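## Task

Bring the green rack that holds the tubes from the counter over to the desk, and bring the empty yellow rack from the desk over to the counter, passing through the self-closing door. At the finish both racks must stand upright, each tube must sit all the way down in a hole of the green rack, and the door must be closed. A rack or tube touching the floor means failure. Either robot or both may be used. Afterwards release everything and back away. A robot that topples or is left leaning means failure.

## Robot and tools

ROBOTS. r1 and r2 are identical Hello Robot Stretch 3 units. Each has a two-wheel drive base with a passive rear caster, a mast carrying a lift, one telescoping arm that reaches out to the robot's right side, a wrist (yaw, pitch, roll) with a two-finger gripper, and a pan/tilt head. The base cannot slide sideways, so moving the gripper forward or back means driving. The base is 0.33 m long and 0.34 m wide. A spin in place pivots about a point 0.05 m behind the front edge. With the arm pulled in and the wrist folded, the wrist pokes up to 0.06 m beyond the right side and a spin sweeps a 0.28 m radius circle; an unfolded, level gripper reaches beyond that. Loose objects may occasionally get a brief nudge from outside.

FRAMES. The base frame sits on the floor midway between the drive wheels: x forward, y left, z up. hand_pose is reported in it, at the point where closed fingertips meet; with all wrist joints at 0 its x axis points up, y back along the arm toward the mast, z toward the robot's rear. Fingertips are 0.04 m round pads. Odometry frame = base frame at scene start. Each robot reports only in its own frames, so relative placement between robots comes from images, lidar_m and the depth grids.

execute_actions. Arguments: actions (a list holding one action, or empty to just read state and images) and cameras (list of names from r1_head_camera, r1_nav_camera, r1_wrist_camera, r2_head_camera, r2_nav_camera, r2_wrist_camera, or all; omitted/null/["all"] gives every camera, [] gives none). An action maps r1 and/or r2 to an object with optional base, joints and contact_limits. base holds exactly one key: translate_m, a straight drive offset in metres from where the base last reported itself, forward positive, -1 to 1; or rotate_rad, an in-place turn offset in radians, left/counter-clockwise positive, -3.2 to 3.2. joints are absolute targets by name: lift_m 0 to 1.1 (arm height); arm_m 0 to 0.52 (extension); wrist_yaw_rad -1.345 to 4.42 (0 along the arm, positive toward the front, 3.0 folded over the base); wrist_pitch_rad -1.57 to 0.451 (0 level, negative tips down); wrist_roll_rad -2.911 to 2.911 (0 fingers side by side, level); gripper_m -0.089 to 0.179 (larger is wider; real tip gap is smaller by about 0.007 nearly shut to 0.025 fully open, zero below 0.007); head_pan_rad -3.953 to 1.73 (0 ahead, positive left, -1.57 along the arm); head_tilt_rad -1.53 to 0.419 (negative down). contact_limits takes arm_m: an effort percentage 1 to 100 at which the arm motion halts with contact_stop; lower is gentler, too low halts at once; it also caps holding force until the next action, and the result's contact_limits line shows current, default and maximum. All motions in an action begin together; none runs over 15 s. Anything left out may still be pushing toward an earlier target. A bad key or out-of-range number rejects the whole call and nothing moves. If a result reports a stop, the remaining calls in that same reply are skipped.

wait: seconds, 0 to 10; nothing new is commanded, returns state and images. zoom_image: camera plus region [x0, y0, x1, y1] in pixels from the top-left of that camera's latest full image, at most 504 by 504. Image sizes: head 896x504, nav 672x504 (fisheye), wrist 644x364. finished_scene: scene, the current scene number; it is final and its result says whether the goal was met and gives the next task. Call it only once the goal holds steadily.

RESULTS. joint_positions; base_status and joint_status per motion: done (for the base, wheels turned the commanded amount even if slipping), off_target (stopped short, may still push), contact_stop, time_out, torque_fault (after these the old target is dropped). on_its_own covers uncommanded parts; its held at is a target, not a position. motor_effort in percent, positive toward larger values, peak in brackets; readings carry fixed bias and noise. lidar_m: 12 ranges in metres, 30 degree sectors, first straight ahead then counter-clockwise (4th left, 7th behind, 10th right), plane 0.17 m above floor, 0.15 to 12 m, '-' means nothing; misses clear objects and its own robot, sees the other robot, may miss thin legs; the mast and low lift block some sectors. wrist_depth_mm (45 to 1000) and head_depth_mm (280 to 4000, image sideways) are 7x7 median depth grids. base_odometry counts wheel turns only; heading -3.142 to 3.142, left positive; turned_by_wheels and turned_by_imu since last result; base_tilt in degrees, forward and right positive, with a fixed error up to about 4. The pictures line lists image order.

SPEED. Stowed arm (lift_m under 0.30, arm_m under 0.03, wrist_yaw_rad over 2.54) allows 0.30 m/s and 1.9 rad/s; otherwise 0.10 m/s and 0.63 rad/s.

GRIPPER. Command below the object width to grasp (lower squeezes more); to let go, open at least 0.02 past where contact occurred. Neither reading nor done proves a grasp. Overly hard squeezing triggers a force reduction that can let heavy items slip; resend a different value to squeeze again.

CAUTIONS. Fold or unfold the wrist only with lift_m 0.32 to 0.95, wrist_pitch_rad -0.4 and roll near 0; once folded, lift may go down to 0.25. With yaw below -0.4 keep pitch at -0.5 or lower. Arm and lift halt and go limp on firm contact; a limp lift can sag under load or keep pressing. Base, wrist and head never stop on contact; a wrist pushed hard for seconds shuts off for 10 s. Pushing on something rigid with the gripper above about 0.45 m, repeated pushes, driving while holding something fixed, or snagging furniture (worst in reverse) can tip a robot: back out in small steps, free the gripper, lower lift to about 0.2. Robots must never press each other; once bases touch, any further drive is a hard press. Their travel for the same command differs by up to 2.5 cm per metre, which matters when sharing a load. Do not drop, slam or shove items, and keep racks and tubes off the floor.

Each tool is called after "Call:" as name(argument=value, ...) on one line, values as JSON.

## Session

Call:
execute_actions(actions=[])

Scene clock: 0.00 s.
r1.base_odometry: x=+0.000 y=+0.000 heading=+0.000 (m, m, rad; r1's odometry frame)
r1.turned_by_wheels: +0.000 (rad since the last result)
r1.turned_by_imu: +0.000 (rad since the last result)
r1.base_tilt: forward=-1.2 right=+0.5 (deg)
r1.lidar_m: 1.65 2.46 1.29 1.10 1.09 1.18 0.98 0.97 1.05 0.94 0.93 1.00
r1.head_depth_mm: 1383 1473 1456 1442 1299 1284 1280 / 1589 1689 1696 1687 1660 1652 1633 / 1881 1949 2025 2005 1971 1952 1932 / 2088 2340 2289 2257 2212 2162 2119 / 2106 2829 2813 2841 2870 2805 2409 / 2117 2707 2758 2803 2773 2752 2370 / 2150 2619 2641 2650 2694 2668 2361
r1.base_status: not commanded
r1.joint_positions: lift_m=+0.377 arm_m=-0.001 wrist_yaw_rad=+3.044 wrist_pitch_rad=-0.540 wrist_roll_rad=-0.013 gripper_m=+0.037 head_pan_rad=+0.005 head_tilt_rad=-0.004
r1.joint_status: not commanded
r1.motor_effort: left_wheel=+0 right_wheel=+0 lift_m=+22 arm_m=+0 wrist_yaw_rad=+0 wrist_pitch_rad=+5 wrist_roll_rad=+0 gripper_m=-1 head_pan_rad=-1 head_tilt_rad=+2 (%)
r1.hand_pose: x=-0.0010 y=+0.0627 z=+0.3635 quat_wxyz=(+0.221, +0.685, +0.157, +0.676) (m; r1's base frame)
r1.wrist_depth_mm: 816 - - - - - - / 883 948 - - - - - / 860 856 856 871 872 888 854 / 720 715 730 707 724 716 719 / 606 603 - 626 625 619 607 / 531 546 - 560 528 535 536 / 465 - - - 475 471 478
r2.base_odometry: x=+0.000 y=+0.000 heading=+0.000 (m, m, rad; r2's odometry frame)
r2.turned_by_wheels: +0.000 (rad since the last result)
r2.turned_by_imu: +0.000 (rad since the last result)
r2.base_tilt: forward=-1.7 right=-0.2 (deg)
r2.lidar_m: 0.95 0.97 1.30 2.03 2.09 1.74 1.67 1.70 1.15 1.10 1.13 0.99
r2.head_depth_mm: 931 925 924 922 919 914 910 / 927 923 920 916 911 910 908 / 922 918 911 913 909 903 902 / 916 913 910 905 901 905 894 / 912 906 906 902 897 895 890 / 909 904 898 898 893 892 887 / 905 899 898 891 891 883 885
r2.base_status: not commanded
r2.joint_positions: lift_m=+0.429 arm_m=+0.001 wrist_yaw_rad=+3.020 wrist_pitch_rad=-0.587 wrist_roll_rad=+0.014 gripper_m=+0.037 head_pan_rad=+0.015 head_tilt_rad=+0.014
r2.joint_status: not commanded
r2.motor_effort: left_wheel=+0 right_wheel=+0 lift_m=+22 arm_m=+0 wrist_yaw_rad=+1 wrist_pitch_rad=+5 wrist_roll_rad=+1 gripper_m=-1 head_pan_rad=+0 head_tilt_rad=+1 (%)
r2.hand_pose: x=+0.0030 y=+0.0527 z=+0.4062 quat_wxyz=(+0.247, +0.692, +0.162, +0.659) (m; r2's base frame)
r2.wrist_depth_mm: - - - - - - 924 / - - - - - - 935 / 892 899 914 902 939 955 888 / 730 743 761 773 784 790 809 / 635 650 - 672 674 684 688 / 561 572 - 593 594 597 596 / 504 - - - 525 530 535
pictures: r1_head_camera (sideways: a quarter turn clockwise sets it upright), r1_nav_camera (sideways: a quarter turn counterclockwise sets it upright), r1_wrist_camera, r2_head_camera (sideways: a quarter turn clockwise sets it upright), r2_nav_camera (sideways: a quarter turn counterclockwise sets it upright), r2_wrist_camera
Images, in order (width x height): r1_head_camera 896x504, r1_nav_camera 672x504, r1_wrist_camera 644x364, r2_head_camera 896x504, r2_nav_camera 672x504, r2_wrist_camera 644x364.

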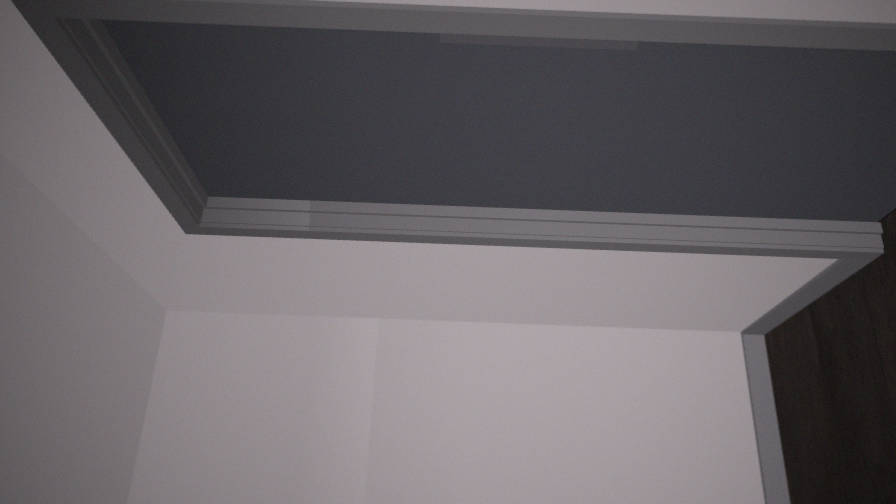

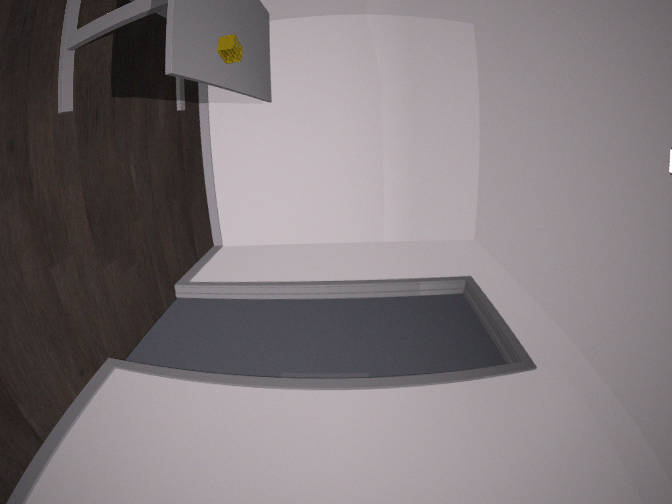

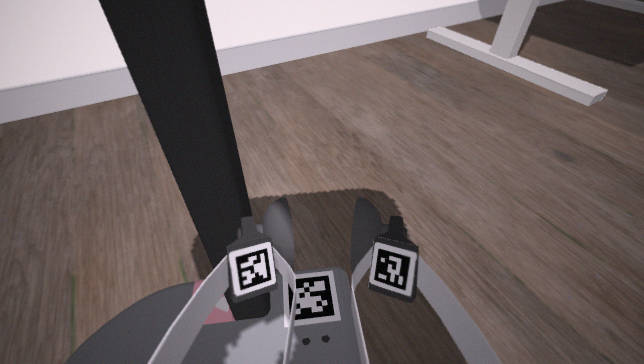

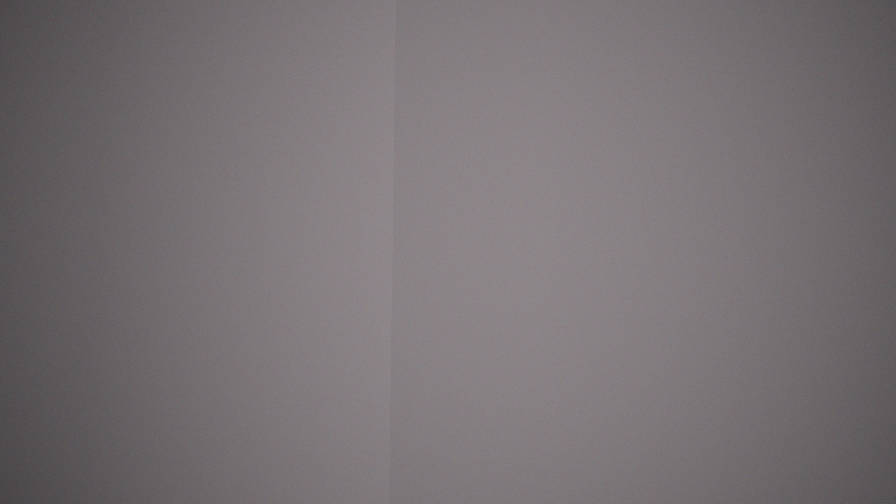

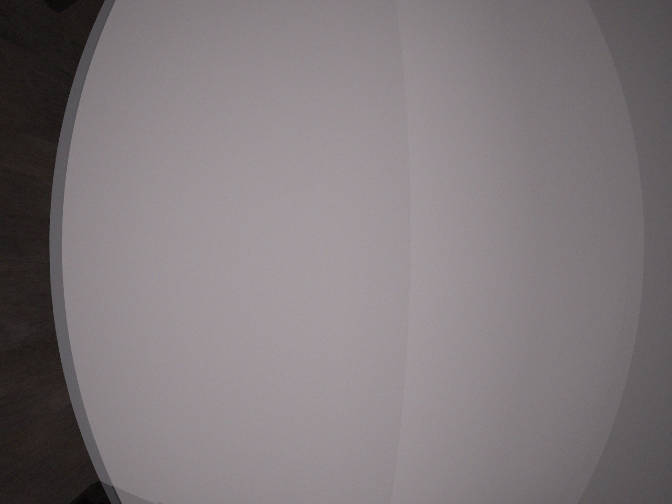

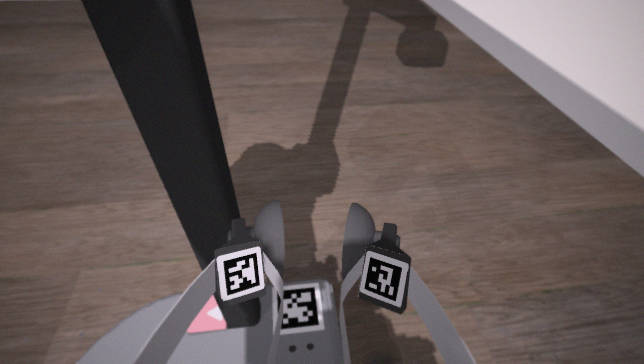

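Call:
execute_actions(actions=[{"r1":{"joints":{"head_pan_rad":-0.6,"head_tilt_rad":-0.4}},"r2":{"joints":{"head_pan_rad":1.5,"head_tilt_rad":-0.5}}}], cameras=["r1_head_camera","r1_nav_camera","r2_head_camera","r2_nav_camera"])

Call:
execute_actions(actions=[{"r1":{"joints":{"head_pan_rad":1.2,"head_tilt_rad":-0.5}},"r2":{"joints":{"head_pan_rad":-2.5,"head_tilt_rad":-0.5}}}], cameras=["r1_head_camera","r1_nav_camera","r2_head_camera","r2_nav_camera"])

Scene clock: 14.50 s.
r1.base_odometry: x=+0.000 y=+0.000 heading=+0.000 (m, m, rad; r1's odometry frame)
r1.turned_by_wheels: +0.000 (rad since the last result)
r1.turned_by_imu: -0.001 (rad since the last result)
r1.base_tilt: forward=-1.2 right=+0.5 (deg)
r1.lidar_m: 1.66 2.45 1.29 1.10 1.09 1.18 0.98 0.97 1.05 0.93 0.93 1.01
r1.head_depth_mm: 799 839 885 934 993 1059 1138 / 842 883 932 995 1063 1135 1215 / 888 938 997 1058 1133 1224 1308 / 937 994 1065 1138 1225 1322 1393 / 993 1057 1142 1215 1324 1432 1467 / 1058 1137 1227 1319 1431 1579 1456 / 1125 1221 1327 1558 1712 1725 1447
r1.base_status: not commanded
r1.joint_positions: lift_m=+0.377 arm_m=-0.001 wrist_yaw_rad=+3.044 wrist_pitch_rad=-0.540 wrist_roll_rad=-0.013 gripper_m=+0.037 head_pan_rad=-0.593 head_tilt_rad=-0.395
r1.joint_status: all done
r1.motor_effort: left_wheel=+0(0) right_wheel=+0(0) lift_m=+22(22) arm_m=+0(0) wrist_yaw_rad=+0(0) wrist_pitch_rad=+6(6) wrist_roll_rad=+0(0) gripper_m=+0(1) head_pan_rad=-3(32) head_tilt_rad=-2(28) (%)
r1.hand_pose: x=-0.0010 y=+0.0627 z=+0.3635 quat_wxyz=(+0.221, +0.685, +0.157, +0.676) (m; r1's base frame)
r1.wrist_depth_mm: 816 - - - - - - / 874 933 - - - - - / 855 871 866 877 849 861 885 / 715 722 732 718 722 723 718 / 599 602 - 607 631 614 614 / 529 547 - 564 516 535 536 / 476 - - - 474 479 475
r2.base_odometry: x=+0.000 y=+0.000 heading=+0.000 (m, m, rad; r2's odometry frame)
r2.turned_by_wheels: +0.000 (rad since the last result)
r2.turned_by_imu: -0.001 (rad since the last result)
r2.base_tilt: forward=-1.7 right=-0.2 (deg)
r2.lidar_m: 0.95 0.98 1.30 2.03 2.09 1.74 1.66 1.71 1.15 1.10 1.13 1.00
r2.head_depth_mm: 1804 1930 2057 2109 1973 1624 1347 / 1799 1960 2136 2374 2056 1616 1344 / 1772 1927 2119 2327 2059 1620 1334 / 1748 1898 2075 2272 2051 1618 1334 / 1727 1861 2031 2273 2042 1612 1333 / 1697 1860 2026 2220 2022 1617 1330 / 1680 1814 2000 2179 2035 1611 1325
r2.base_status: not commanded
r2.joint_positions: lift_m=+0.429 arm_m=+0.001 wrist_yaw_rad=+3.020 wrist_pitch_rad=-0.587 wrist_roll_rad=+0.014 gripper_m=+0.037 head_pan_rad=+1.493 head_tilt_rad=-0.493
r2.joint_status: all done
r2.motor_effort: left_wheel=+1(0) right_wheel=+0(0) lift_m=+22(22) arm_m=+0(0) wrist_yaw_rad=+0(1) wrist_pitch_rad=+5(5) wrist_roll_rad=+0(0) gripper_m=-1(1) head_pan_rad=+5(48) head_tilt_rad=-3(28) (%)
r2.hand_pose: x=+0.0030 y=+0.0527 z=+0.4062 quat_wxyz=(+0.247, +0.692, +0.162, +0.659) (m; r2's base frame)
r2.wrist_depth_mm: - - - - - - 914 / - - - - - - 916 / 875 894 921 926 959 970 905 / 734 750 771 786 786 800 811 / 640 642 - 663 674 686 695 / 559 577 - 593 597 600 604 / 504 - - - 521 526 533
pictures: r1_head_camera (sideways: a quarter turn clockwise sets it upright), r1_nav_camera (sideways: a quarter turn counterclockwise sets it upright), r2_head_camera (sideways: a quarter turn clockwise sets it upright), r2_nav_camera (sideways: a quarter turn counterclockwise sets it upright)
Images, in order (width x height): r1_head_camera 896x504, r1_nav_camera 672x504, r2_head_camera 896x504, r2_nav_camera 672x504.

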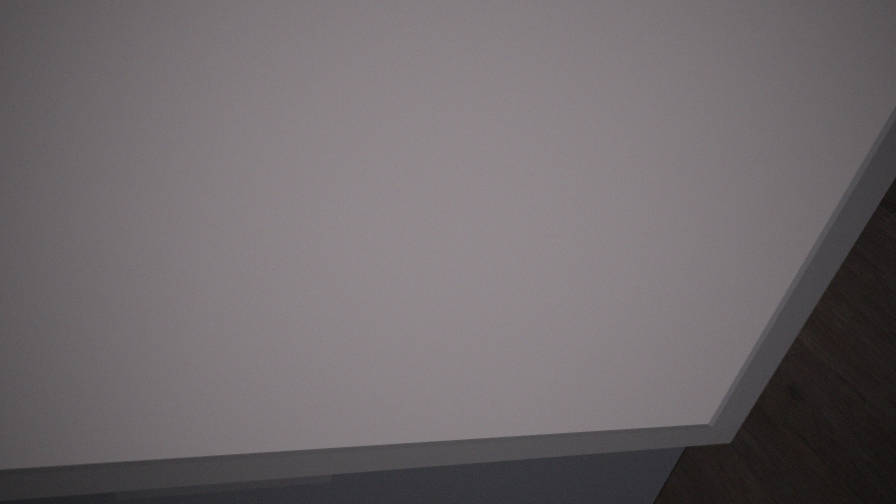

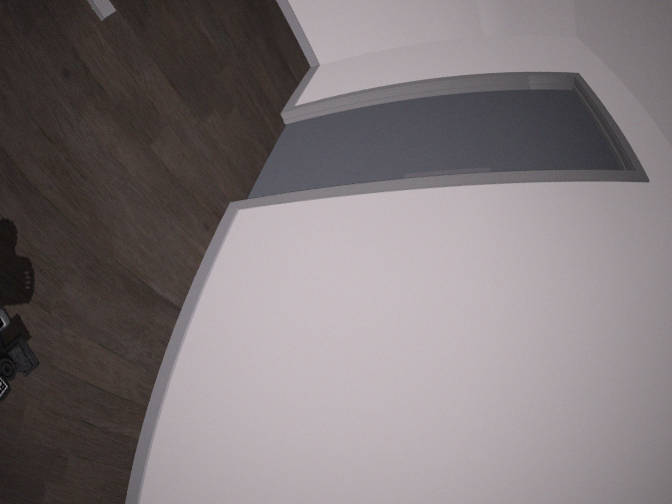

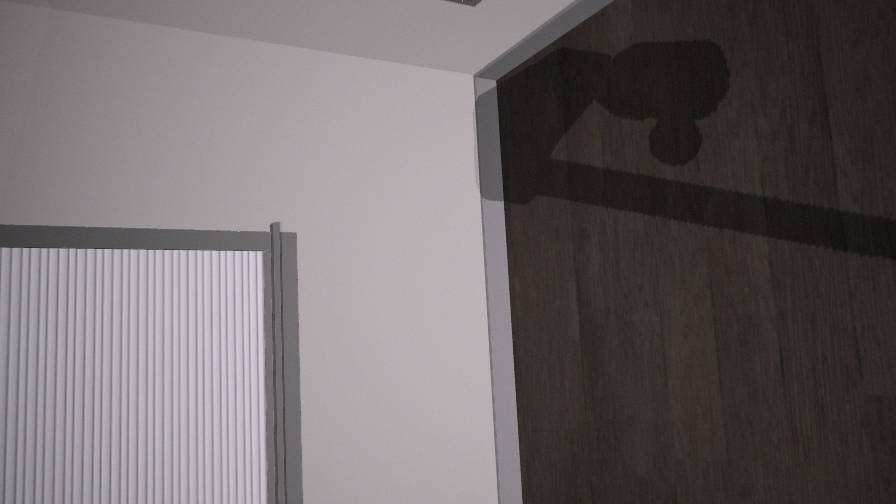

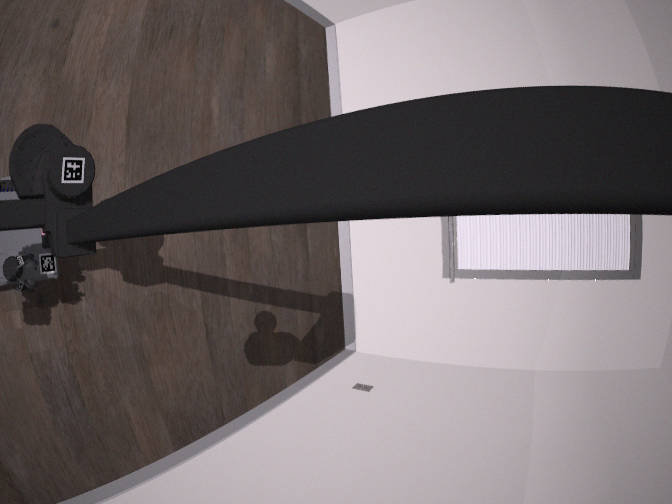

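Scene clock: 16.87 s.
r1.base_odometry: x=+0.000 y=+0.000 heading=+0.000 (m, m, rad; r1's odometry frame)
r1.turned_by_wheels: +0.000 (rad since the last result)
r1.turned_by_imu: +0.000 (rad since the last result)
r1.base_tilt: forward=-1.0 right=+0.6 (deg)
r1.lidar_m: 1.66 2.45 1.29 1.10 1.09 1.18 0.98 0.97 1.05 0.94 0.93 1.00
r1.head_depth_mm: 1798 2009 1912 1316 2088 1659 1384 / 1599 1782 1847 1421 1600 1610 1376 / 1452 1580 1705 1939 2057 1652 1368 / 1321 1440 1561 1744 1905 1630 1361 / 1212 1317 1426 1568 1738 1627 1364 / 1121 1199 1307 1422 1549 1600 1348 / 1040 1113 1200 1292 1408 1515 1345
r1.base_status: not commanded
r1.joint_positions: lift_m=+0.377 arm_m=-0.001 wrist_yaw_rad=+3.044 wrist_pitch_rad=-0.540 wrist_roll_rad=-0.013 gripper_m=+0.037 head_pan_rad=+1.193 head_tilt_rad=-0.494
r1.joint_status: all done
r1.motor_effort: left_wheel=+0(0) right_wheel=+0(0) lift_m=+22(22) arm_m=-1(0) wrist_yaw_rad=-1(1) wrist_pitch_rad=+6(6) wrist_roll_rad=+0(0) gripper_m=+0(0) head_pan_rad=+4(37) head_tilt_rad=-2(17) (%)
r1.hand_pose: x=-0.0010 y=+0.0627 z=+0.3635 quat_wxyz=(+0.221, +0.685, +0.157, +0.676) (m; r1's base frame)
r1.wrist_depth_mm: 814 - - - - - - / 874 940 - - - - - / 850 866 870 880 877 872 879 / 717 703 736 715 715 705 718 / 608 609 - 617 637 611 618 / 529 547 - 560 519 539 529 / 468 - - - 473 474 474
r2.base_odometry: x=+0.000 y=+0.000 heading=+0.000 (m, m, rad; r2's odometry frame)
r2.turned_by_wheels: +0.000 (rad since the last result)
r2.turned_by_imu: -0.001 (rad since the last result)
r2.base_tilt: forward=-1.7 right=-0.1 (deg)
r2.lidar_m: 0.95 0.97 1.30 2.04 2.09 1.75 1.66 1.71 1.15 1.10 1.13 0.99
r2.head_depth_mm: 1452 1537 1655 1783 1901 1628 1346 / 1526 1630 1764 1928 1988 1614 1339 / 1606 1743 1882 2076 2043 1623 1338 / 1723 1848 2042 2234 2043 1609 1333 / 1859 1993 2191 2424 2024 1611 1332 / 1953 2138 2256 2409 1838 1606 1332 / 1881 1980 1393 1434 1520 1611 1324
r2.base_status: not commanded
r2.joint_positions: lift_m=+0.429 arm_m=+0.001 wrist_yaw_rad=+3.020 wrist_pitch_rad=-0.587 wrist_roll_rad=+0.014 gripper_m=+0.037 head_pan_rad=-2.493 head_tilt_rad=-0.494
r2.joint_status: all done
r2.motor_effort: left_wheel=+0(0) right_wheel=+0(0) lift_m=+22(22) arm_m=+0(0) wrist_yaw_rad=+0(0) wrist_pitch_rad=+5(5) wrist_roll_rad=+1(1) gripper_m=-1(0) head_pan_rad=-4(48) head_tilt_rad=-3(3) (%)
r2.hand_pose: x=+0.0030 y=+0.0527 z=+0.4062 quat_wxyz=(+0.247, +0.692, +0.162, +0.659) (m; r2's base frame)
r2.wrist_depth_mm: - - - - - - 913 / - - - - - - 931 / 885 871 903 933 940 945 897 / 729 750 774 770 778 798 812 / 635 642 - 664 673 675 684 / 563 573 - 601 602 592 602 / 504 - - - 520 524 531
pictures: r1_head_camera (sideways: a quarter turn clockwise sets it upright), r1_nav_camera (sideways: a quarter turn counterclockwise sets it upright), r2_head_camera (sideways: a quarter turn clockwise sets it upright), r2_nav_camera (sideways: a quarter turn counterclockwise sets it upright)
Images, in order (width x height): r1_head_camera 896x504, r1_nav_camera 672x504, r2_head_camera 896x504, r2_nav_camera 672x504.

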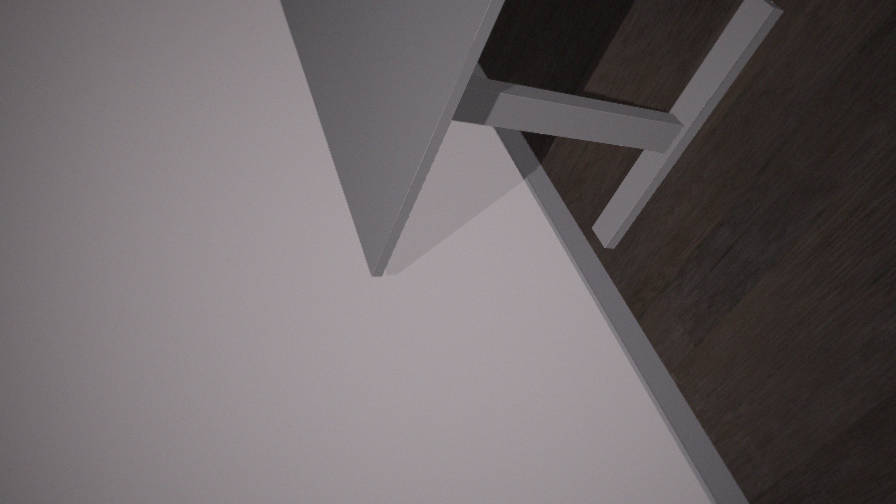

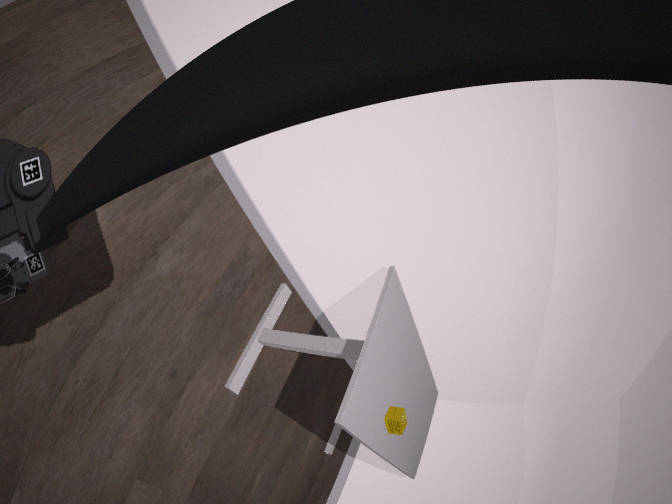

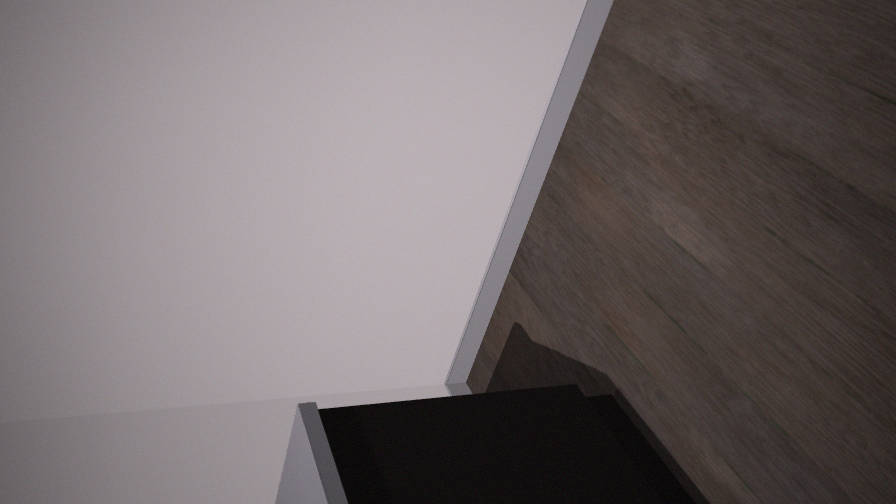

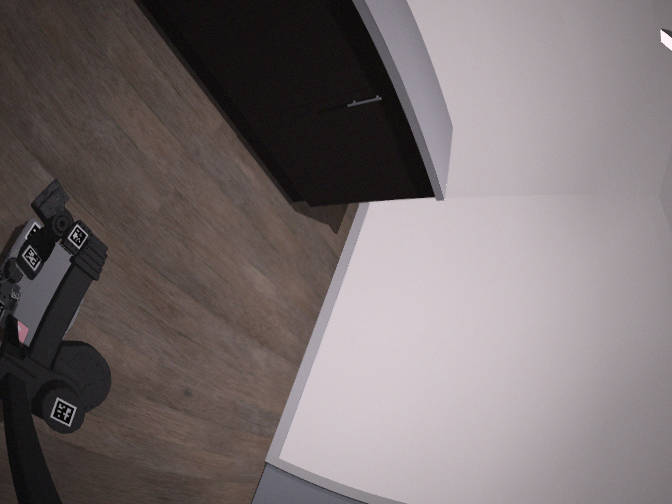

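Call:
execute_actions(actions=[{"r1":{"base":{"rotate_rad":0.26},"joints":{"head_pan_rad":-0.7,"head_tilt_rad":-0.3}},"r2":{"joints":{"head_pan_rad":-3.4,"head_tilt_rad":-0.3}}}], cameras=["r1_head_camera","r1_nav_camera","r2_head_camera","r2_nav_camera"])

Scene clock: 43.37 s.
r1.base_odometry: x=+0.000 y=+0.000 heading=+0.260 (m, m, rad; r1's odometry frame)
r1.turned_by_wheels: +0.260 (rad since the last result)
r1.turned_by_imu: +0.259 (rad since the last result)
r1.base_tilt: forward=-1.1 right=+0.5 (deg)
r1.lidar_m: 2.41 1.29 1.19 1.09 1.10 1.05 0.97 0.98 1.01 0.93 0.94 1.17
r1.head_depth_mm: 867 899 929 973 1007 1056 1103 / 930 964 1006 1048 1096 1151 1200 / 997 1039 1091 1133 1194 1262 1321 / 1083 1132 1184 1244 1312 1382 1458 / 1180 1231 1304 1375 1454 1551 1546 / 1403 1489 1574 1682 1778 1843 1565 / 1568 1669 1767 1898 2034 1964 1561
r1.base_status: done
r1.joint_positions: lift_m=+0.377 arm_m=-0.001 wrist_yaw_rad=+3.044 wrist_pitch_rad=-0.540 wrist_roll_rad=-0.013 gripper_m=+0.037 head_pan_rad=-0.693 head_tilt_rad=-0.310
r1.joint_status: all done
r1.motor_effort: left_wheel=-3(8) right_wheel=+3(7) lift_m=+22(22) arm_m=+0(0) wrist_yaw_rad=+0(0) wrist_pitch_rad=+6(6) wrist_roll_rad=+0(0) gripper_m=+0(1) head_pan_rad=-3(42) head_tilt_rad=+4(21) (%)
r1.hand_pose: x=-0.0010 y=+0.0627 z=+0.3635 quat_wxyz=(+0.221, +0.685, +0.157, +0.676) (m; r1's base frame)
r1.wrist_depth_mm: 899 - - - - - - / 948 - - - - - - / 850 853 849 872 861 878 864 / 711 717 724 715 726 723 718 / 609 620 - 617 623 613 621 / 530 547 - 560 517 539 536 / 474 - - - 468 473 476
r2.base_odometry: x=+0.000 y=+0.000 heading=+0.000 (m, m, rad; r2's odometry frame)
r2.turned_by_wheels: +0.000 (rad since the last result)
r2.turned_by_imu: -0.001 (rad since the last result)
r2.base_tilt: forward=-1.6 right=-0.1 (deg)
r2.lidar_m: 0.95 0.98 1.30 2.03 2.09 1.74 1.67 1.71 1.15 1.10 1.13 0.99
r2.head_depth_mm: 1692 1782 1898 2039 2191 1983 1552 / 1638 1724 1819 1955 2087 1972 1542 / 1573 1659 1783 1869 2018 1989 1550 / 1523 1622 1710 1802 1927 1983 1553 / 1482 1554 1631 1729 1846 1901 1540 / 1438 1511 1603 1693 1795 1866 1546 / 1406 1461 1544 1626 1723 1812 1541
r2.base_status: not commanded
r2.joint_positions: lift_m=+0.429 arm_m=+0.001 wrist_yaw_rad=+3.020 wrist_pitch_rad=-0.587 wrist_roll_rad=+0.014 gripper_m=+0.037 head_pan_rad=-3.393 head_tilt_rad=-0.310
r2.joint_status: all done
r2.motor_effort: left_wheel=+0(1) right_wheel=+0(0) lift_m=+22(22) arm_m=+0(0) wrist_yaw_rad=+0(0) wrist_pitch_rad=+5(5) wrist_roll_rad=+1(0) gripper_m=+0(1) head_pan_rad=-4(49) head_tilt_rad=+5(19) (%)
r2.hand_pose: x=+0.0030 y=+0.0527 z=+0.4062 quat_wxyz=(+0.247, +0.692, +0.162, +0.659) (m; r2's base frame)
r2.wrist_depth_mm: - - - - - - 907 / - - - - - - 929 / 880 901 902 925 937 959 896 / 744 748 768 782 786 784 797 / 638 648 - 658 667 678 692 / 565 575 - 595 597 595 596 / 501 - - - 521 527 532
pictures: r1_head_camera (sideways: a quarter turn clockwise sets it upright), r1_nav_camera (sideways: a quarter turn counterclockwise sets it upright), r2_head_camera (sideways: a quarter turn clockwise sets it upright), r2_nav_camera (sideways: a quarter turn counterclockwise sets it upright)
Images, in order (width x height): r1_head_camera 896x504, r1_nav_camera 672x504, r2_head_camera 896x504, r2_nav_camera 672x504.

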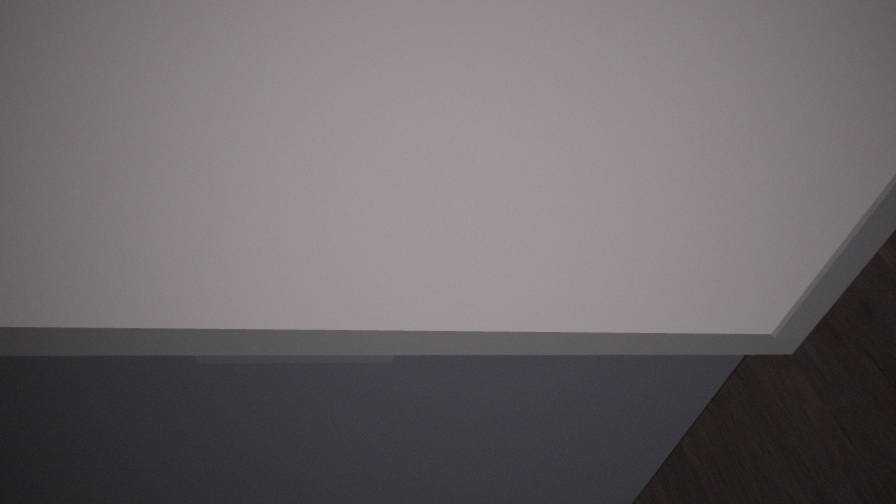

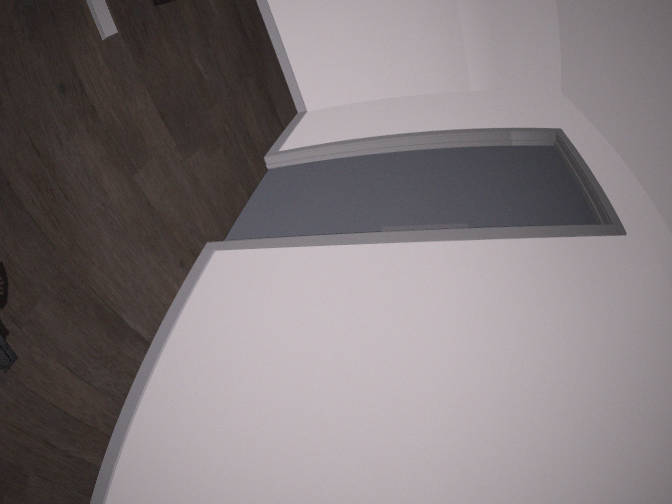

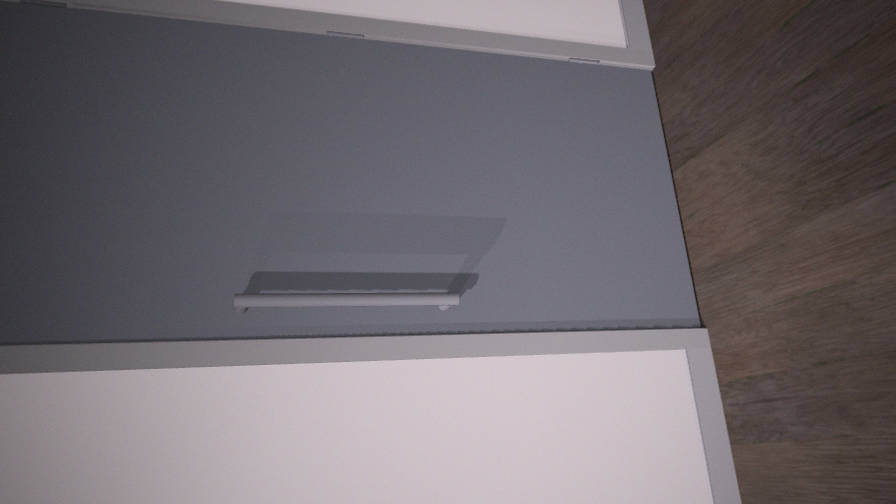

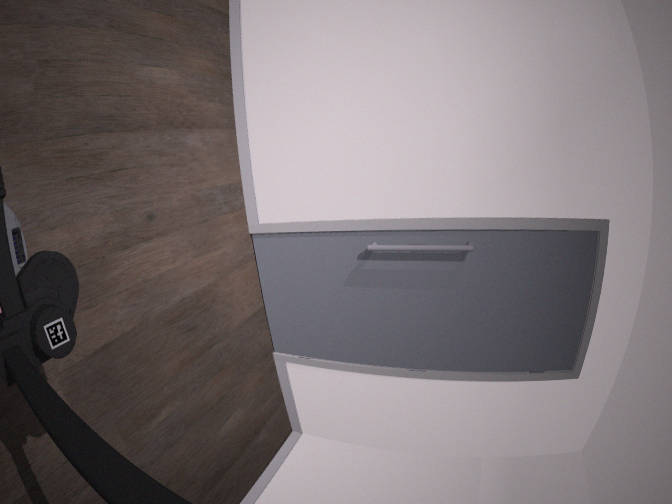

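Call:
execute_actions(actions=[{"r1":{"joints":{"head_pan_rad":0.45,"head_tilt_rad":-0.35}},"r2":{"joints":{"head_pan_rad":-1.7,"head_tilt_rad":-0.45}}}], cameras=["r1_head_camera","r1_nav_camera","r2_head_camera","r2_nav_camera"])

Scene clock: 71.63 s.
r1.base_odometry: x=+0.000 y=+0.000 heading=+0.260 (m, m, rad; r1's odometry frame)
r1.turned_by_wheels: +0.000 (rad since the last result)
r1.turned_by_imu: -0.001 (rad since the last result)
r1.base_tilt: forward=-1.1 right=+0.5 (deg)
r1.lidar_m: 2.42 1.29 1.19 1.09 1.10 1.05 0.97 0.98 1.00 0.93 0.94 1.17
r1.head_depth_mm: 2365 2489 2639 2765 2630 1971 1563 / 2442 2540 2693 2879 2616 1945 1554 / 2502 2614 2734 2242 2584 1945 1550 / 2540 2715 2819 1606 2224 1919 1538 / 2511 2662 2687 1686 2211 1899 1519 / 2060 2163 2280 1661 1402 1569 1514 / 1737 1800 1893 1635 1945 1822 1508
r1.base_status: not commanded
r1.joint_positions: lift_m=+0.377 arm_m=-0.001 wrist_yaw_rad=+3.044 wrist_pitch_rad=-0.540 wrist_roll_rad=-0.013 gripper_m=+0.037 head_pan_rad=+0.443 head_tilt_rad=-0.345
r1.joint_status: all done
r1.motor_effort: left_wheel=-3(3) right_wheel=+3(3) lift_m=+22(22) arm_m=+0(0) wrist_yaw_rad=-1(1) wrist_pitch_rad=+6(6) wrist_roll_rad=+0(0) gripper_m=+0(1) head_pan_rad=+4(39) head_tilt_rad=-2(8) (%)
r1.hand_pose: x=-0.0010 y=+0.0627 z=+0.3635 quat_wxyz=(+0.221, +0.685, +0.157, +0.676) (m; r1's base frame)
r1.wrist_depth_mm: 893 - - - - - - / 966 - - - - - - / 878 860 862 869 863 877 871 / 707 724 723 723 711 716 718 / 609 612 - 611 624 601 613 / 537 552 - 562 520 535 529 / 470 - - - 478 470 475
r2.base_odometry: x=+0.000 y=+0.000 heading=+0.000 (m, m, rad; r2's odometry frame)
r2.turned_by_wheels: +0.000 (rad since the last result)
r2.turned_by_imu: -0.001 (rad since the last result)
r2.base_tilt: forward=-1.6 right=-0.3 (deg)
r2.lidar_m: 0.95 0.98 1.30 2.03 2.09 1.75 1.67 1.71 1.15 1.10 1.13 0.99
r2.head_depth_mm: 1571 1703 1597 1278 1415 1591 1386 / 1550 1669 1579 1254 1386 1560 1386 / 1523 1634 1575 1214 1340 1500 1382 / 1490 1608 1561 1192 1314 1457 1388 / 1466 1577 1554 1167 1275 1408 1382 / 1437 1549 1535 1146 1251 1373 1374 / 1407 1514 1539 1112 1216 1345 1377
r2.base_status: not commanded
r2.joint_positions: lift_m=+0.429 arm_m=+0.001 wrist_yaw_rad=+3.020 wrist_pitch_rad=-0.587 wrist_roll_rad=+0.014 gripper_m=+0.037 head_pan_rad=-1.707 head_tilt_rad=-0.444
r2.joint_status: all done
r2.motor_effort: left_wheel=+1(0) right_wheel=+0(0) lift_m=+22(22) arm_m=+0(0) wrist_yaw_rad=+0(1) wrist_pitch_rad=+5(5) wrist_roll_rad=+0(1) gripper_m=+0(1) head_pan_rad=+4(49) head_tilt_rad=-2(13) (%)
r2.hand_pose: x=+0.0030 y=+0.0527 z=+0.4062 quat_wxyz=(+0.247, +0.692, +0.162, +0.659) (m; r2's base frame)
r2.wrist_depth_mm: - - - - - - 902 / - - - - - - 921 / 866 874 903 935 948 946 901 / 739 754 772 774 784 808 805 / 639 651 - 664 670 682 687 / 567 572 - 595 601 591 601 / 501 - - - 525 530 536
pictures: r1_head_camera (sideways: a quarter turn clockwise sets it upright), r1_nav_camera (sideways: a quarter turn counterclockwise sets it upright), r2_head_camera (sideways: a quarter turn clockwise sets it upright), r2_nav_camera (sideways: a quarter turn counterclockwise sets it upright)
Images, in order (width x height): r1_head_camera 896x504, r1_nav_camera 672x504, r2_head_camera 896x504, r2_nav_camera 672x504.

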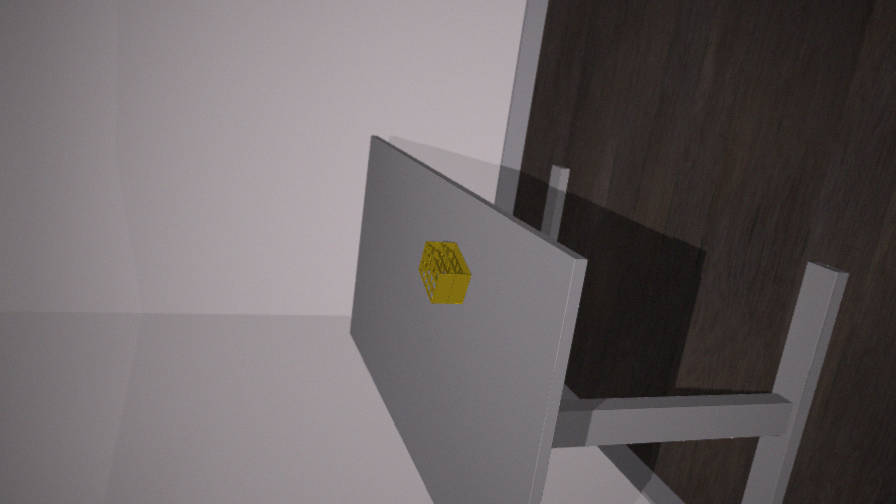

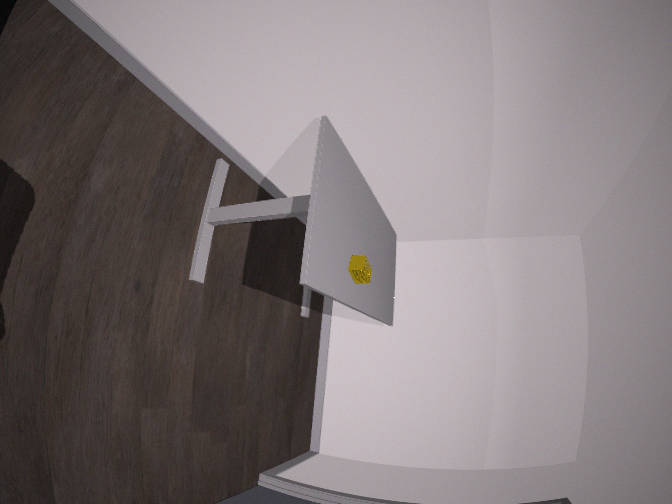

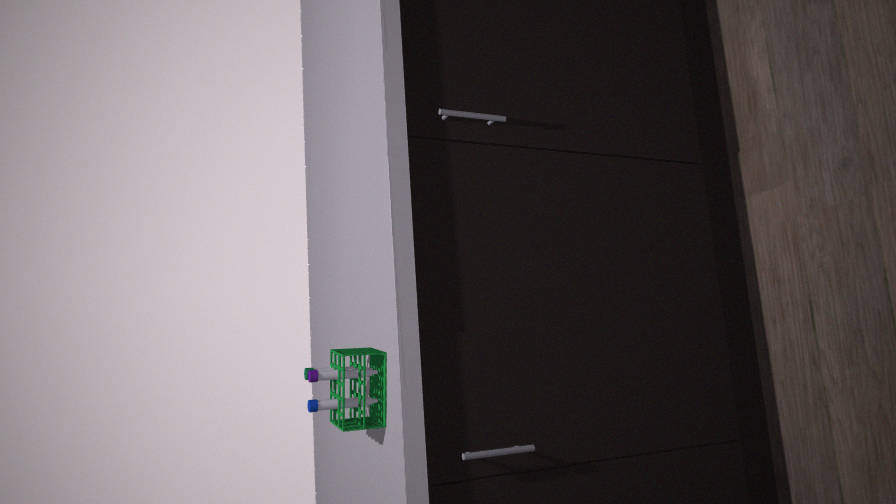

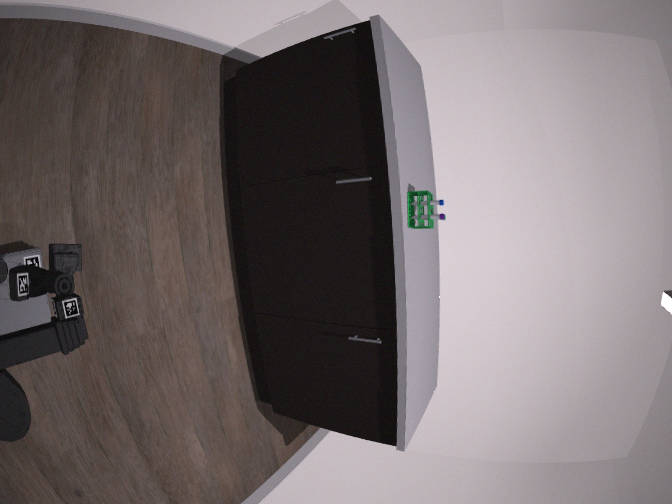

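Call:
execute_actions(actions=[{"r1":{"base":{"rotate_rad":0.1},"joints":{"lift_m":0.27}},"r2":{"base":{"translate_m":-0.4},"joints":{"lift_m":0.33}}}], cameras=[])

Call:
execute_actions(actions=[{"r1":{"base":{"translate_m":1.0}},"r2":{"base":{"rotate_rad":-1.57},"joints":{"lift_m":0.28}}}], cameras=[])

Call:
execute_actions(actions=[{"r1":{"base":{"translate_m":0.75},"joints":{"head_pan_rad":1.2,"head_tilt_rad":-0.6}},"r2":{"base":{"translate_m":0.6},"joints":{"head_pan_rad":0.3,"head_tilt_rad":-0.7}}}], cameras=["r1_head_camera","r1_nav_camera","r2_head_camera","r2_nav_camera"])

Scene clock: 115.07 s.
r1.base_odometry: x=+0.000 y=+0.000 heading=+0.360 (m, m, rad; r1's odometry frame)
r1.turned_by_wheels: +0.100 (rad since the last result)
r1.turned_by_imu: +0.099 (rad since the last result)
r1.base_tilt: forward=-1.2 right=+0.6 (deg)
r1.lidar_m: 2.79 1.29 1.15 1.09 1.12 1.02 0.97 1.00 0.97 0.93 0.95 1.28
r1.head_depth_mm: 2385 2488 2650 2787 2630 1963 1550 / 2472 2570 2715 2272 2581 1939 1548 / 2537 2691 2822 1631 2243 1928 1547 / 2487 2637 2751 1711 1337 1923 1508 / 2024 2168 2274 1692 1437 1775 1516 / 1731 1816 1918 1677 2034 1826 1517 / 1500 1568 1653 1621 1805 1795 1511
r1.base_status: done
r1.joint_positions: lift_m=+0.270 arm_m=-0.001 wrist_yaw_rad=+3.044 wrist_pitch_rad=-0.540 wrist_roll_rad=-0.013 gripper_m=+0.037 head_pan_rad=+0.443 head_tilt_rad=-0.346
r1.joint_status: all done
r1.motor_effort: left_wheel=-2(8) right_wheel=+3(9) lift_m=+18(21) arm_m=+0(0) wrist_yaw_rad=+0(0) wrist_pitch_rad=+6(6) wrist_roll_rad=+0(0) gripper_m=+0(0) head_pan_rad=+4(3) head_tilt_rad=-2(2) (%)
r1.hand_pose: x=-0.0010 y=+0.0627 z=+0.2566 quat_wxyz=(+0.221, +0.685, +0.157, +0.676) (m; r1's base frame)
r1.wrist_depth_mm: 941 - - - - - - / 848 864 866 874 872 862 857 / 684 660 680 686 690 679 677 / 556 556 574 564 561 567 571 / 482 502 - - 493 485 479 / - - - - 407 423 418 / - - - - 374 373 376
r2.base_odometry: x=-0.400 y=+0.000 heading=+0.000 (m, m, rad; r2's odometry frame)
r2.turned_by_wheels: +0.000 (rad since the last result)
r2.turned_by_imu: -0.002 (rad since the last result)
r2.base_tilt: forward=-1.7 right=-0.3 (deg)
r2.lidar_m: 1.35 1.39 1.85 2.02 1.87 1.33 1.27 1.30 1.16 1.11 1.14 1.41
r2.head_depth_mm: 1592 1722 1854 2007 2121 1703 1381 / 1565 1683 1764 1261 1394 1558 1386 / 1532 1642 1577 1235 1362 1549 1381 / 1508 1620 1572 1207 1324 1472 1383 / 1474 1579 1560 1181 1295 1429 1377 / 1456 1559 1543 1156 1272 1387 1377 / 1426 1524 1540 1129 1228 1356 1370
r2.base_status: done
r2.joint_positions: lift_m=+0.330 arm_m=+0.001 wrist_yaw_rad=+3.020 wrist_pitch_rad=-0.588 wrist_roll_rad=+0.014 gripper_m=+0.037 head_pan_rad=-1.707 head_tilt_rad=-0.444
r2.joint_status: all done
r2.motor_effort: left_wheel=+0(5) right_wheel=+0(5) lift_m=+19(20) arm_m=+0(0) wrist_yaw_rad=+0(0) wrist_pitch_rad=+6(6) wrist_roll_rad=+1(0) gripper_m=+0(1) head_pan_rad=+4(5) head_tilt_rad=-3(3) (%)
r2.hand_pose: x=+0.0030 y=+0.0526 z=+0.3068 quat_wxyz=(+0.247, +0.692, +0.162, +0.658) (m; r2's base frame)
r2.wrist_depth_mm: - - - - - - - / 891 856 926 952 955 996 - / 721 729 747 752 763 776 796 / 607 615 626 630 641 644 657 / 522 535 - 558 551 559 568 / 473 - - - 488 483 491 / - - - - 425 430 435
pictures: none
No camera images: the call's "cameras" was empty. Leave "cameras" out to get every camera's image.

Scene clock: 120.10 s.
r1.base_odometry: x=+0.936 y=+0.352 heading=+0.360 (m, m, rad; r1's odometry frame)
r1.turned_by_wheels: +0.000 (rad since the last result)
r1.turned_by_imu: -0.004 (rad since the last result)
r1.base_tilt: forward=-1.1 right=+0.6 (deg)
r1.lidar_m: 1.79 1.53 1.19 0.68 1.16 1.54 1.96 1.31 0.94 0.88 1.00 1.29
r1.head_depth_mm: 1523 1592 1686 1753 1876 1914 1547 / 1566 1653 1757 1837 1947 1938 1558 / 1633 1710 1802 1870 2027 1936 1539 / 1691 1786 1908 1918 1200 1911 1530 / 1758 1846 1971 1684 1132 916 1520 / 1766 1876 1970 1675 1119 847 1402 / 1556 1638 1713 1657 1110 801 676
r1.base_status: done
r1.joint_positions: lift_m=+0.270 arm_m=-0.001 wrist_yaw_rad=+3.044 wrist_pitch_rad=-0.540 wrist_roll_rad=-0.013 gripper_m=+0.037 head_pan_rad=+0.443 head_tilt_rad=-0.346
r1.joint_status: not commanded
r1.motor_effort: left_wheel=-2(8) right_wheel=+2(10) lift_m=+19(19) arm_m=+0(0) wrist_yaw_rad=+0(1) wrist_pitch_rad=+6(6) wrist_roll_rad=+0(0) gripper_m=-1(0) head_pan_rad=+3(4) head_tilt_rad=-1(2) (%)
r1.hand_pose: x=-0.0010 y=+0.0627 z=+0.2565 quat_wxyz=(+0.221, +0.685, +0.157, +0.676) (m; r1's base frame)
r1.wrist_depth_mm: 964 - - - - - - / 852 857 857 815 854 881 853 / 675 687 677 656 672 691 676 / 565 555 575 559 551 570 572 / 477 506 - - 498 481 482 / - - - - 409 416 417 / - - - - 368 374 370
r2.base_odometry: x=-0.400 y=+0.000 heading=-1.570 (m, m, rad; r2's odometry frame)
r2.turned_by_wheels: -1.570 (rad since the last result)
r2.turned_by_imu: -1.557 (rad since the last result)
r2.base_tilt: forward=-1.6 right=-0.2 (deg)
r2.lidar_m: 1.11 1.15 1.40 1.34 1.39 1.88 2.01 1.84 1.32 1.27 1.31 1.16
r2.head_depth_mm: 1142 1237 1346 1492 1642 1706 1385 / 1125 1215 1316 1444 1598 1695 1383 / 1107 1169 1274 1419 1554 1646 1382 / 1085 1158 1260 1382 1512 1630 1379 / 1069 1146 1243 1353 1493 1584 1379 / 1048 1130 1220 1325 1448 1575 1380 / 1030 1107 1199 1294 1428 1544 1373
r2.base_status: done
r2.joint_positions: lift_m=+0.280 arm_m=+0.001 wrist_yaw_rad=+3.020 wrist_pitch_rad=-0.588 wrist_roll_rad=+0.014 gripper_m=+0.037 head_pan_rad=-1.707 head_tilt_rad=-0.445
r2.joint_status: all done
r2.motor_effort: left_wheel=+3(13) right_wheel=-2(9) lift_m=+19(18) arm_m=+0(1) wrist_yaw_rad=+1(0) wrist_pitch_rad=+6(6) wrist_roll_rad=+1(1) gripper_m=+0(1) head_pan_rad=+4(4) head_tilt_rad=-2(2) (%)
r2.hand_pose: x=+0.0030 y=+0.0526 z=+0.2567 quat_wxyz=(+0.247, +0.692, +0.162, +0.658) (m; r2's base frame)
r2.wrist_depth_mm: - - - - - - - / 780 770 822 839 845 877 889 / 637 643 661 671 685 691 702 / 537 547 557 558 567 578 587 / 478 - - - 490 491 499 / - - - - 433 434 433 / - - - - 380 382 388
pictures: none
No camera images: the call's "cameras" was empty. Leave "cameras" out to get every camera's image.

Scene clock: 124.30 s.
r1.base_odometry: x=+1.638 y=+0.616 heading=+0.360 (m, m, rad; r1's odometry frame)
r1.turned_by_wheels: +0.000 (rad since the last result)
r1.turned_by_imu: -0.003 (rad since the last result)
r1.base_tilt: forward=-1.1 right=+0.5 (deg)
r1.lidar_m: 1.04 1.08 0.94 1.16 0.90 1.58 2.71 1.28 0.99 0.92 0.87 1.10
r1.head_depth_mm: 1239 1379 1500 1051 823 1455 1286 / 1186 1317 1427 1041 817 730 1290 / 1134 1257 1347 1031 812 704 1290 / 1089 1200 1292 1022 808 666 1280 / 1046 1145 1250 1015 798 662 1229 / 1006 1102 1194 1006 797 660 1193 / 973 1063 1164 999 794 658 587
r1.base_status: done
r1.joint_positions: lift_m=+0.270 arm_m=-0.001 wrist_yaw_rad=+3.044 wrist_pitch_rad=-0.540 wrist_roll_rad=-0.013 gripper_m=+0.037 head_pan_rad=+1.193 head_tilt_rad=-0.593
r1.joint_status: all done
r1.motor_effort: left_wheel=-1(9) right_wheel=+2(12) lift_m=+19(19) arm_m=+0(0) wrist_yaw_rad=+0(1) wrist_pitch_rad=+6(6) wrist_roll_rad=+0(0) gripper_m=+0(0) head_pan_rad=+2(39) head_tilt_rad=-4(23) (%)
r1.hand_pose: x=-0.0010 y=+0.0627 z=+0.2565 quat_wxyz=(+0.221, +0.685, +0.157, +0.676) (m; r1's base frame)
r1.wrist_depth_mm: 970 - - - - - - / 799 863 870 884 860 813 845 / 678 675 685 679 685 682 651 / 557 560 568 570 560 557 565 / 479 497 - - 494 483 480 / - - - - 406 423 425 / - - - - 376 374 370
r2.base_odometry: x=-0.399 y=-0.600 heading=-1.570 (m, m, rad; r2's odometry frame)
r2.turned_by_wheels: +0.000 (rad since the last result)
r2.turned_by_imu: -0.001 (rad since the last result)
r2.base_tilt: forward=-1.6 right=-0.1 (deg)
r2.lidar_m: 0.51 0.53 0.72 1.36 1.40 1.89 2.62 1.82 1.31 1.26 0.74 0.53
r2.head_depth_mm: 922 1008 788 602 643 772 964 / 946 1015 788 601 668 811 1017 / 959 1038 783 621 702 852 1132 / 986 1062 781 620 733 896 1150 / 1010 1079 779 640 765 947 1172 / 1039 1111 776 663 800 1004 1190 / 1063 1111 685 697 842 1064 1194
r2.base_status: done
r2.joint_positions: lift_m=+0.280 arm_m=+0.001 wrist_yaw_rad=+3.020 wrist_pitch_rad=-0.588 wrist_roll_rad=+0.014 gripper_m=+0.037 head_pan_rad=+0.293 head_tilt_rad=-0.692
r2.joint_status: all done
r2.motor_effort: left_wheel=+3(13) right_wheel=-2(7) lift_m=+19(19) arm_m=+0(0) wrist_yaw_rad=+0(0) wrist_pitch_rad=+6(6) wrist_roll_rad=+1(1) gripper_m=-1(0) head_pan_rad=+4(50) head_tilt_rad=-4(20) (%)
r2.hand_pose: x=+0.0030 y=+0.0525 z=+0.2567 quat_wxyz=(+0.247, +0.692, +0.162, +0.658) (m; r2's base frame)
r2.wrist_depth_mm: - - - - - 749 507 / 783 772 826 842 852 798 513 / 635 645 658 671 682 703 573 / 537 540 556 568 564 573 563 / 474 - - - 491 490 498 / - - - - 436 436 437 / - - - - 379 385 388
pictures: r1_head_camera (sideways: a quarter turn clockwise sets it upright), r1_nav_camera (sideways: a quarter turn counterclockwise sets it upright), r2_head_camera (sideways: a quarter turn clockwise sets it upright), r2_nav_camera (sideways: a quarter turn counterclockwise sets it upright)
Images, in order (width x height): r1_head_camera 896x504, r1_nav_camera 672x504, r2_head_camera 896x504, r2_nav_camera 672x504.

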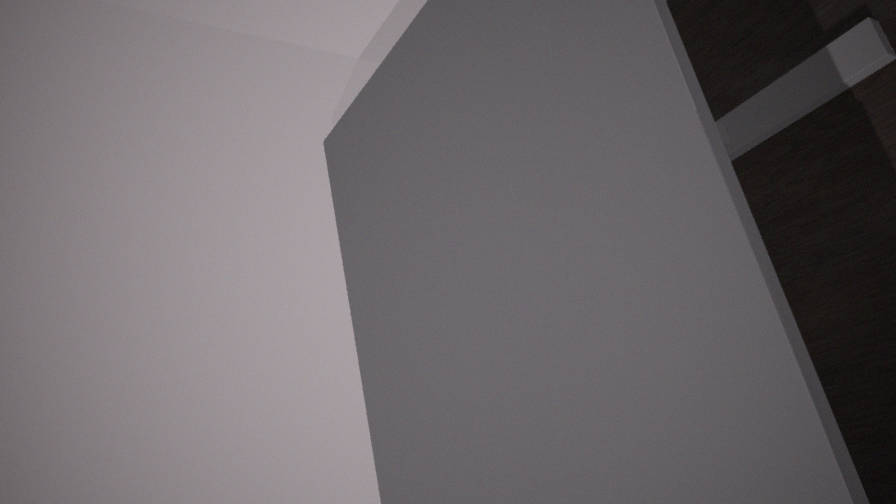

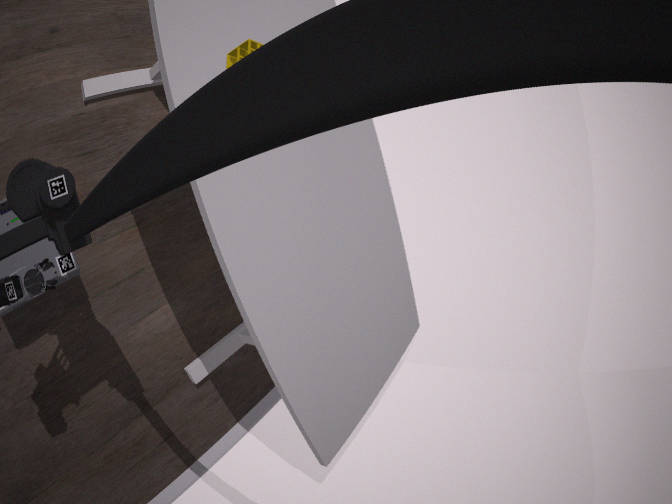

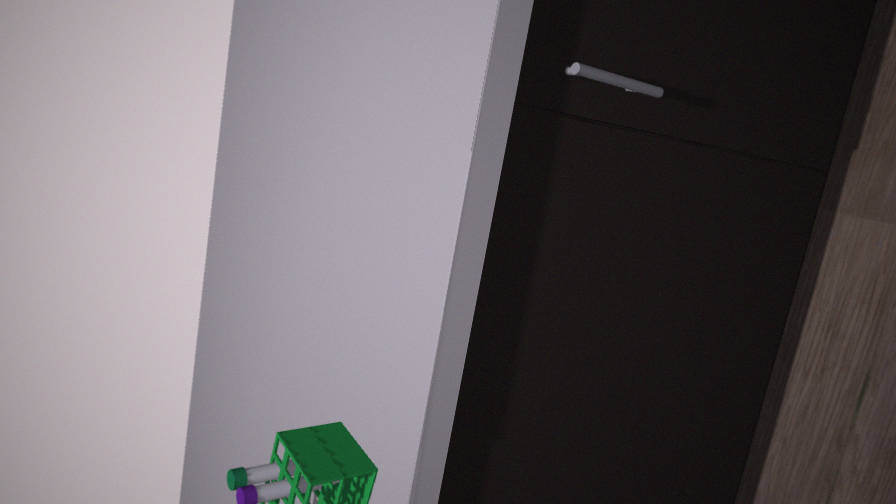

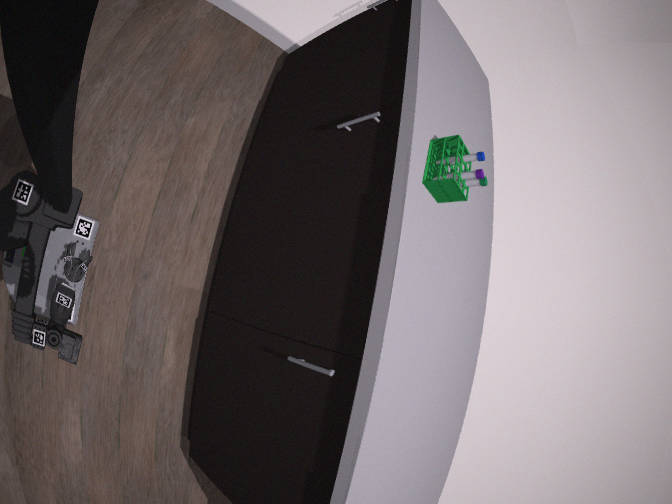

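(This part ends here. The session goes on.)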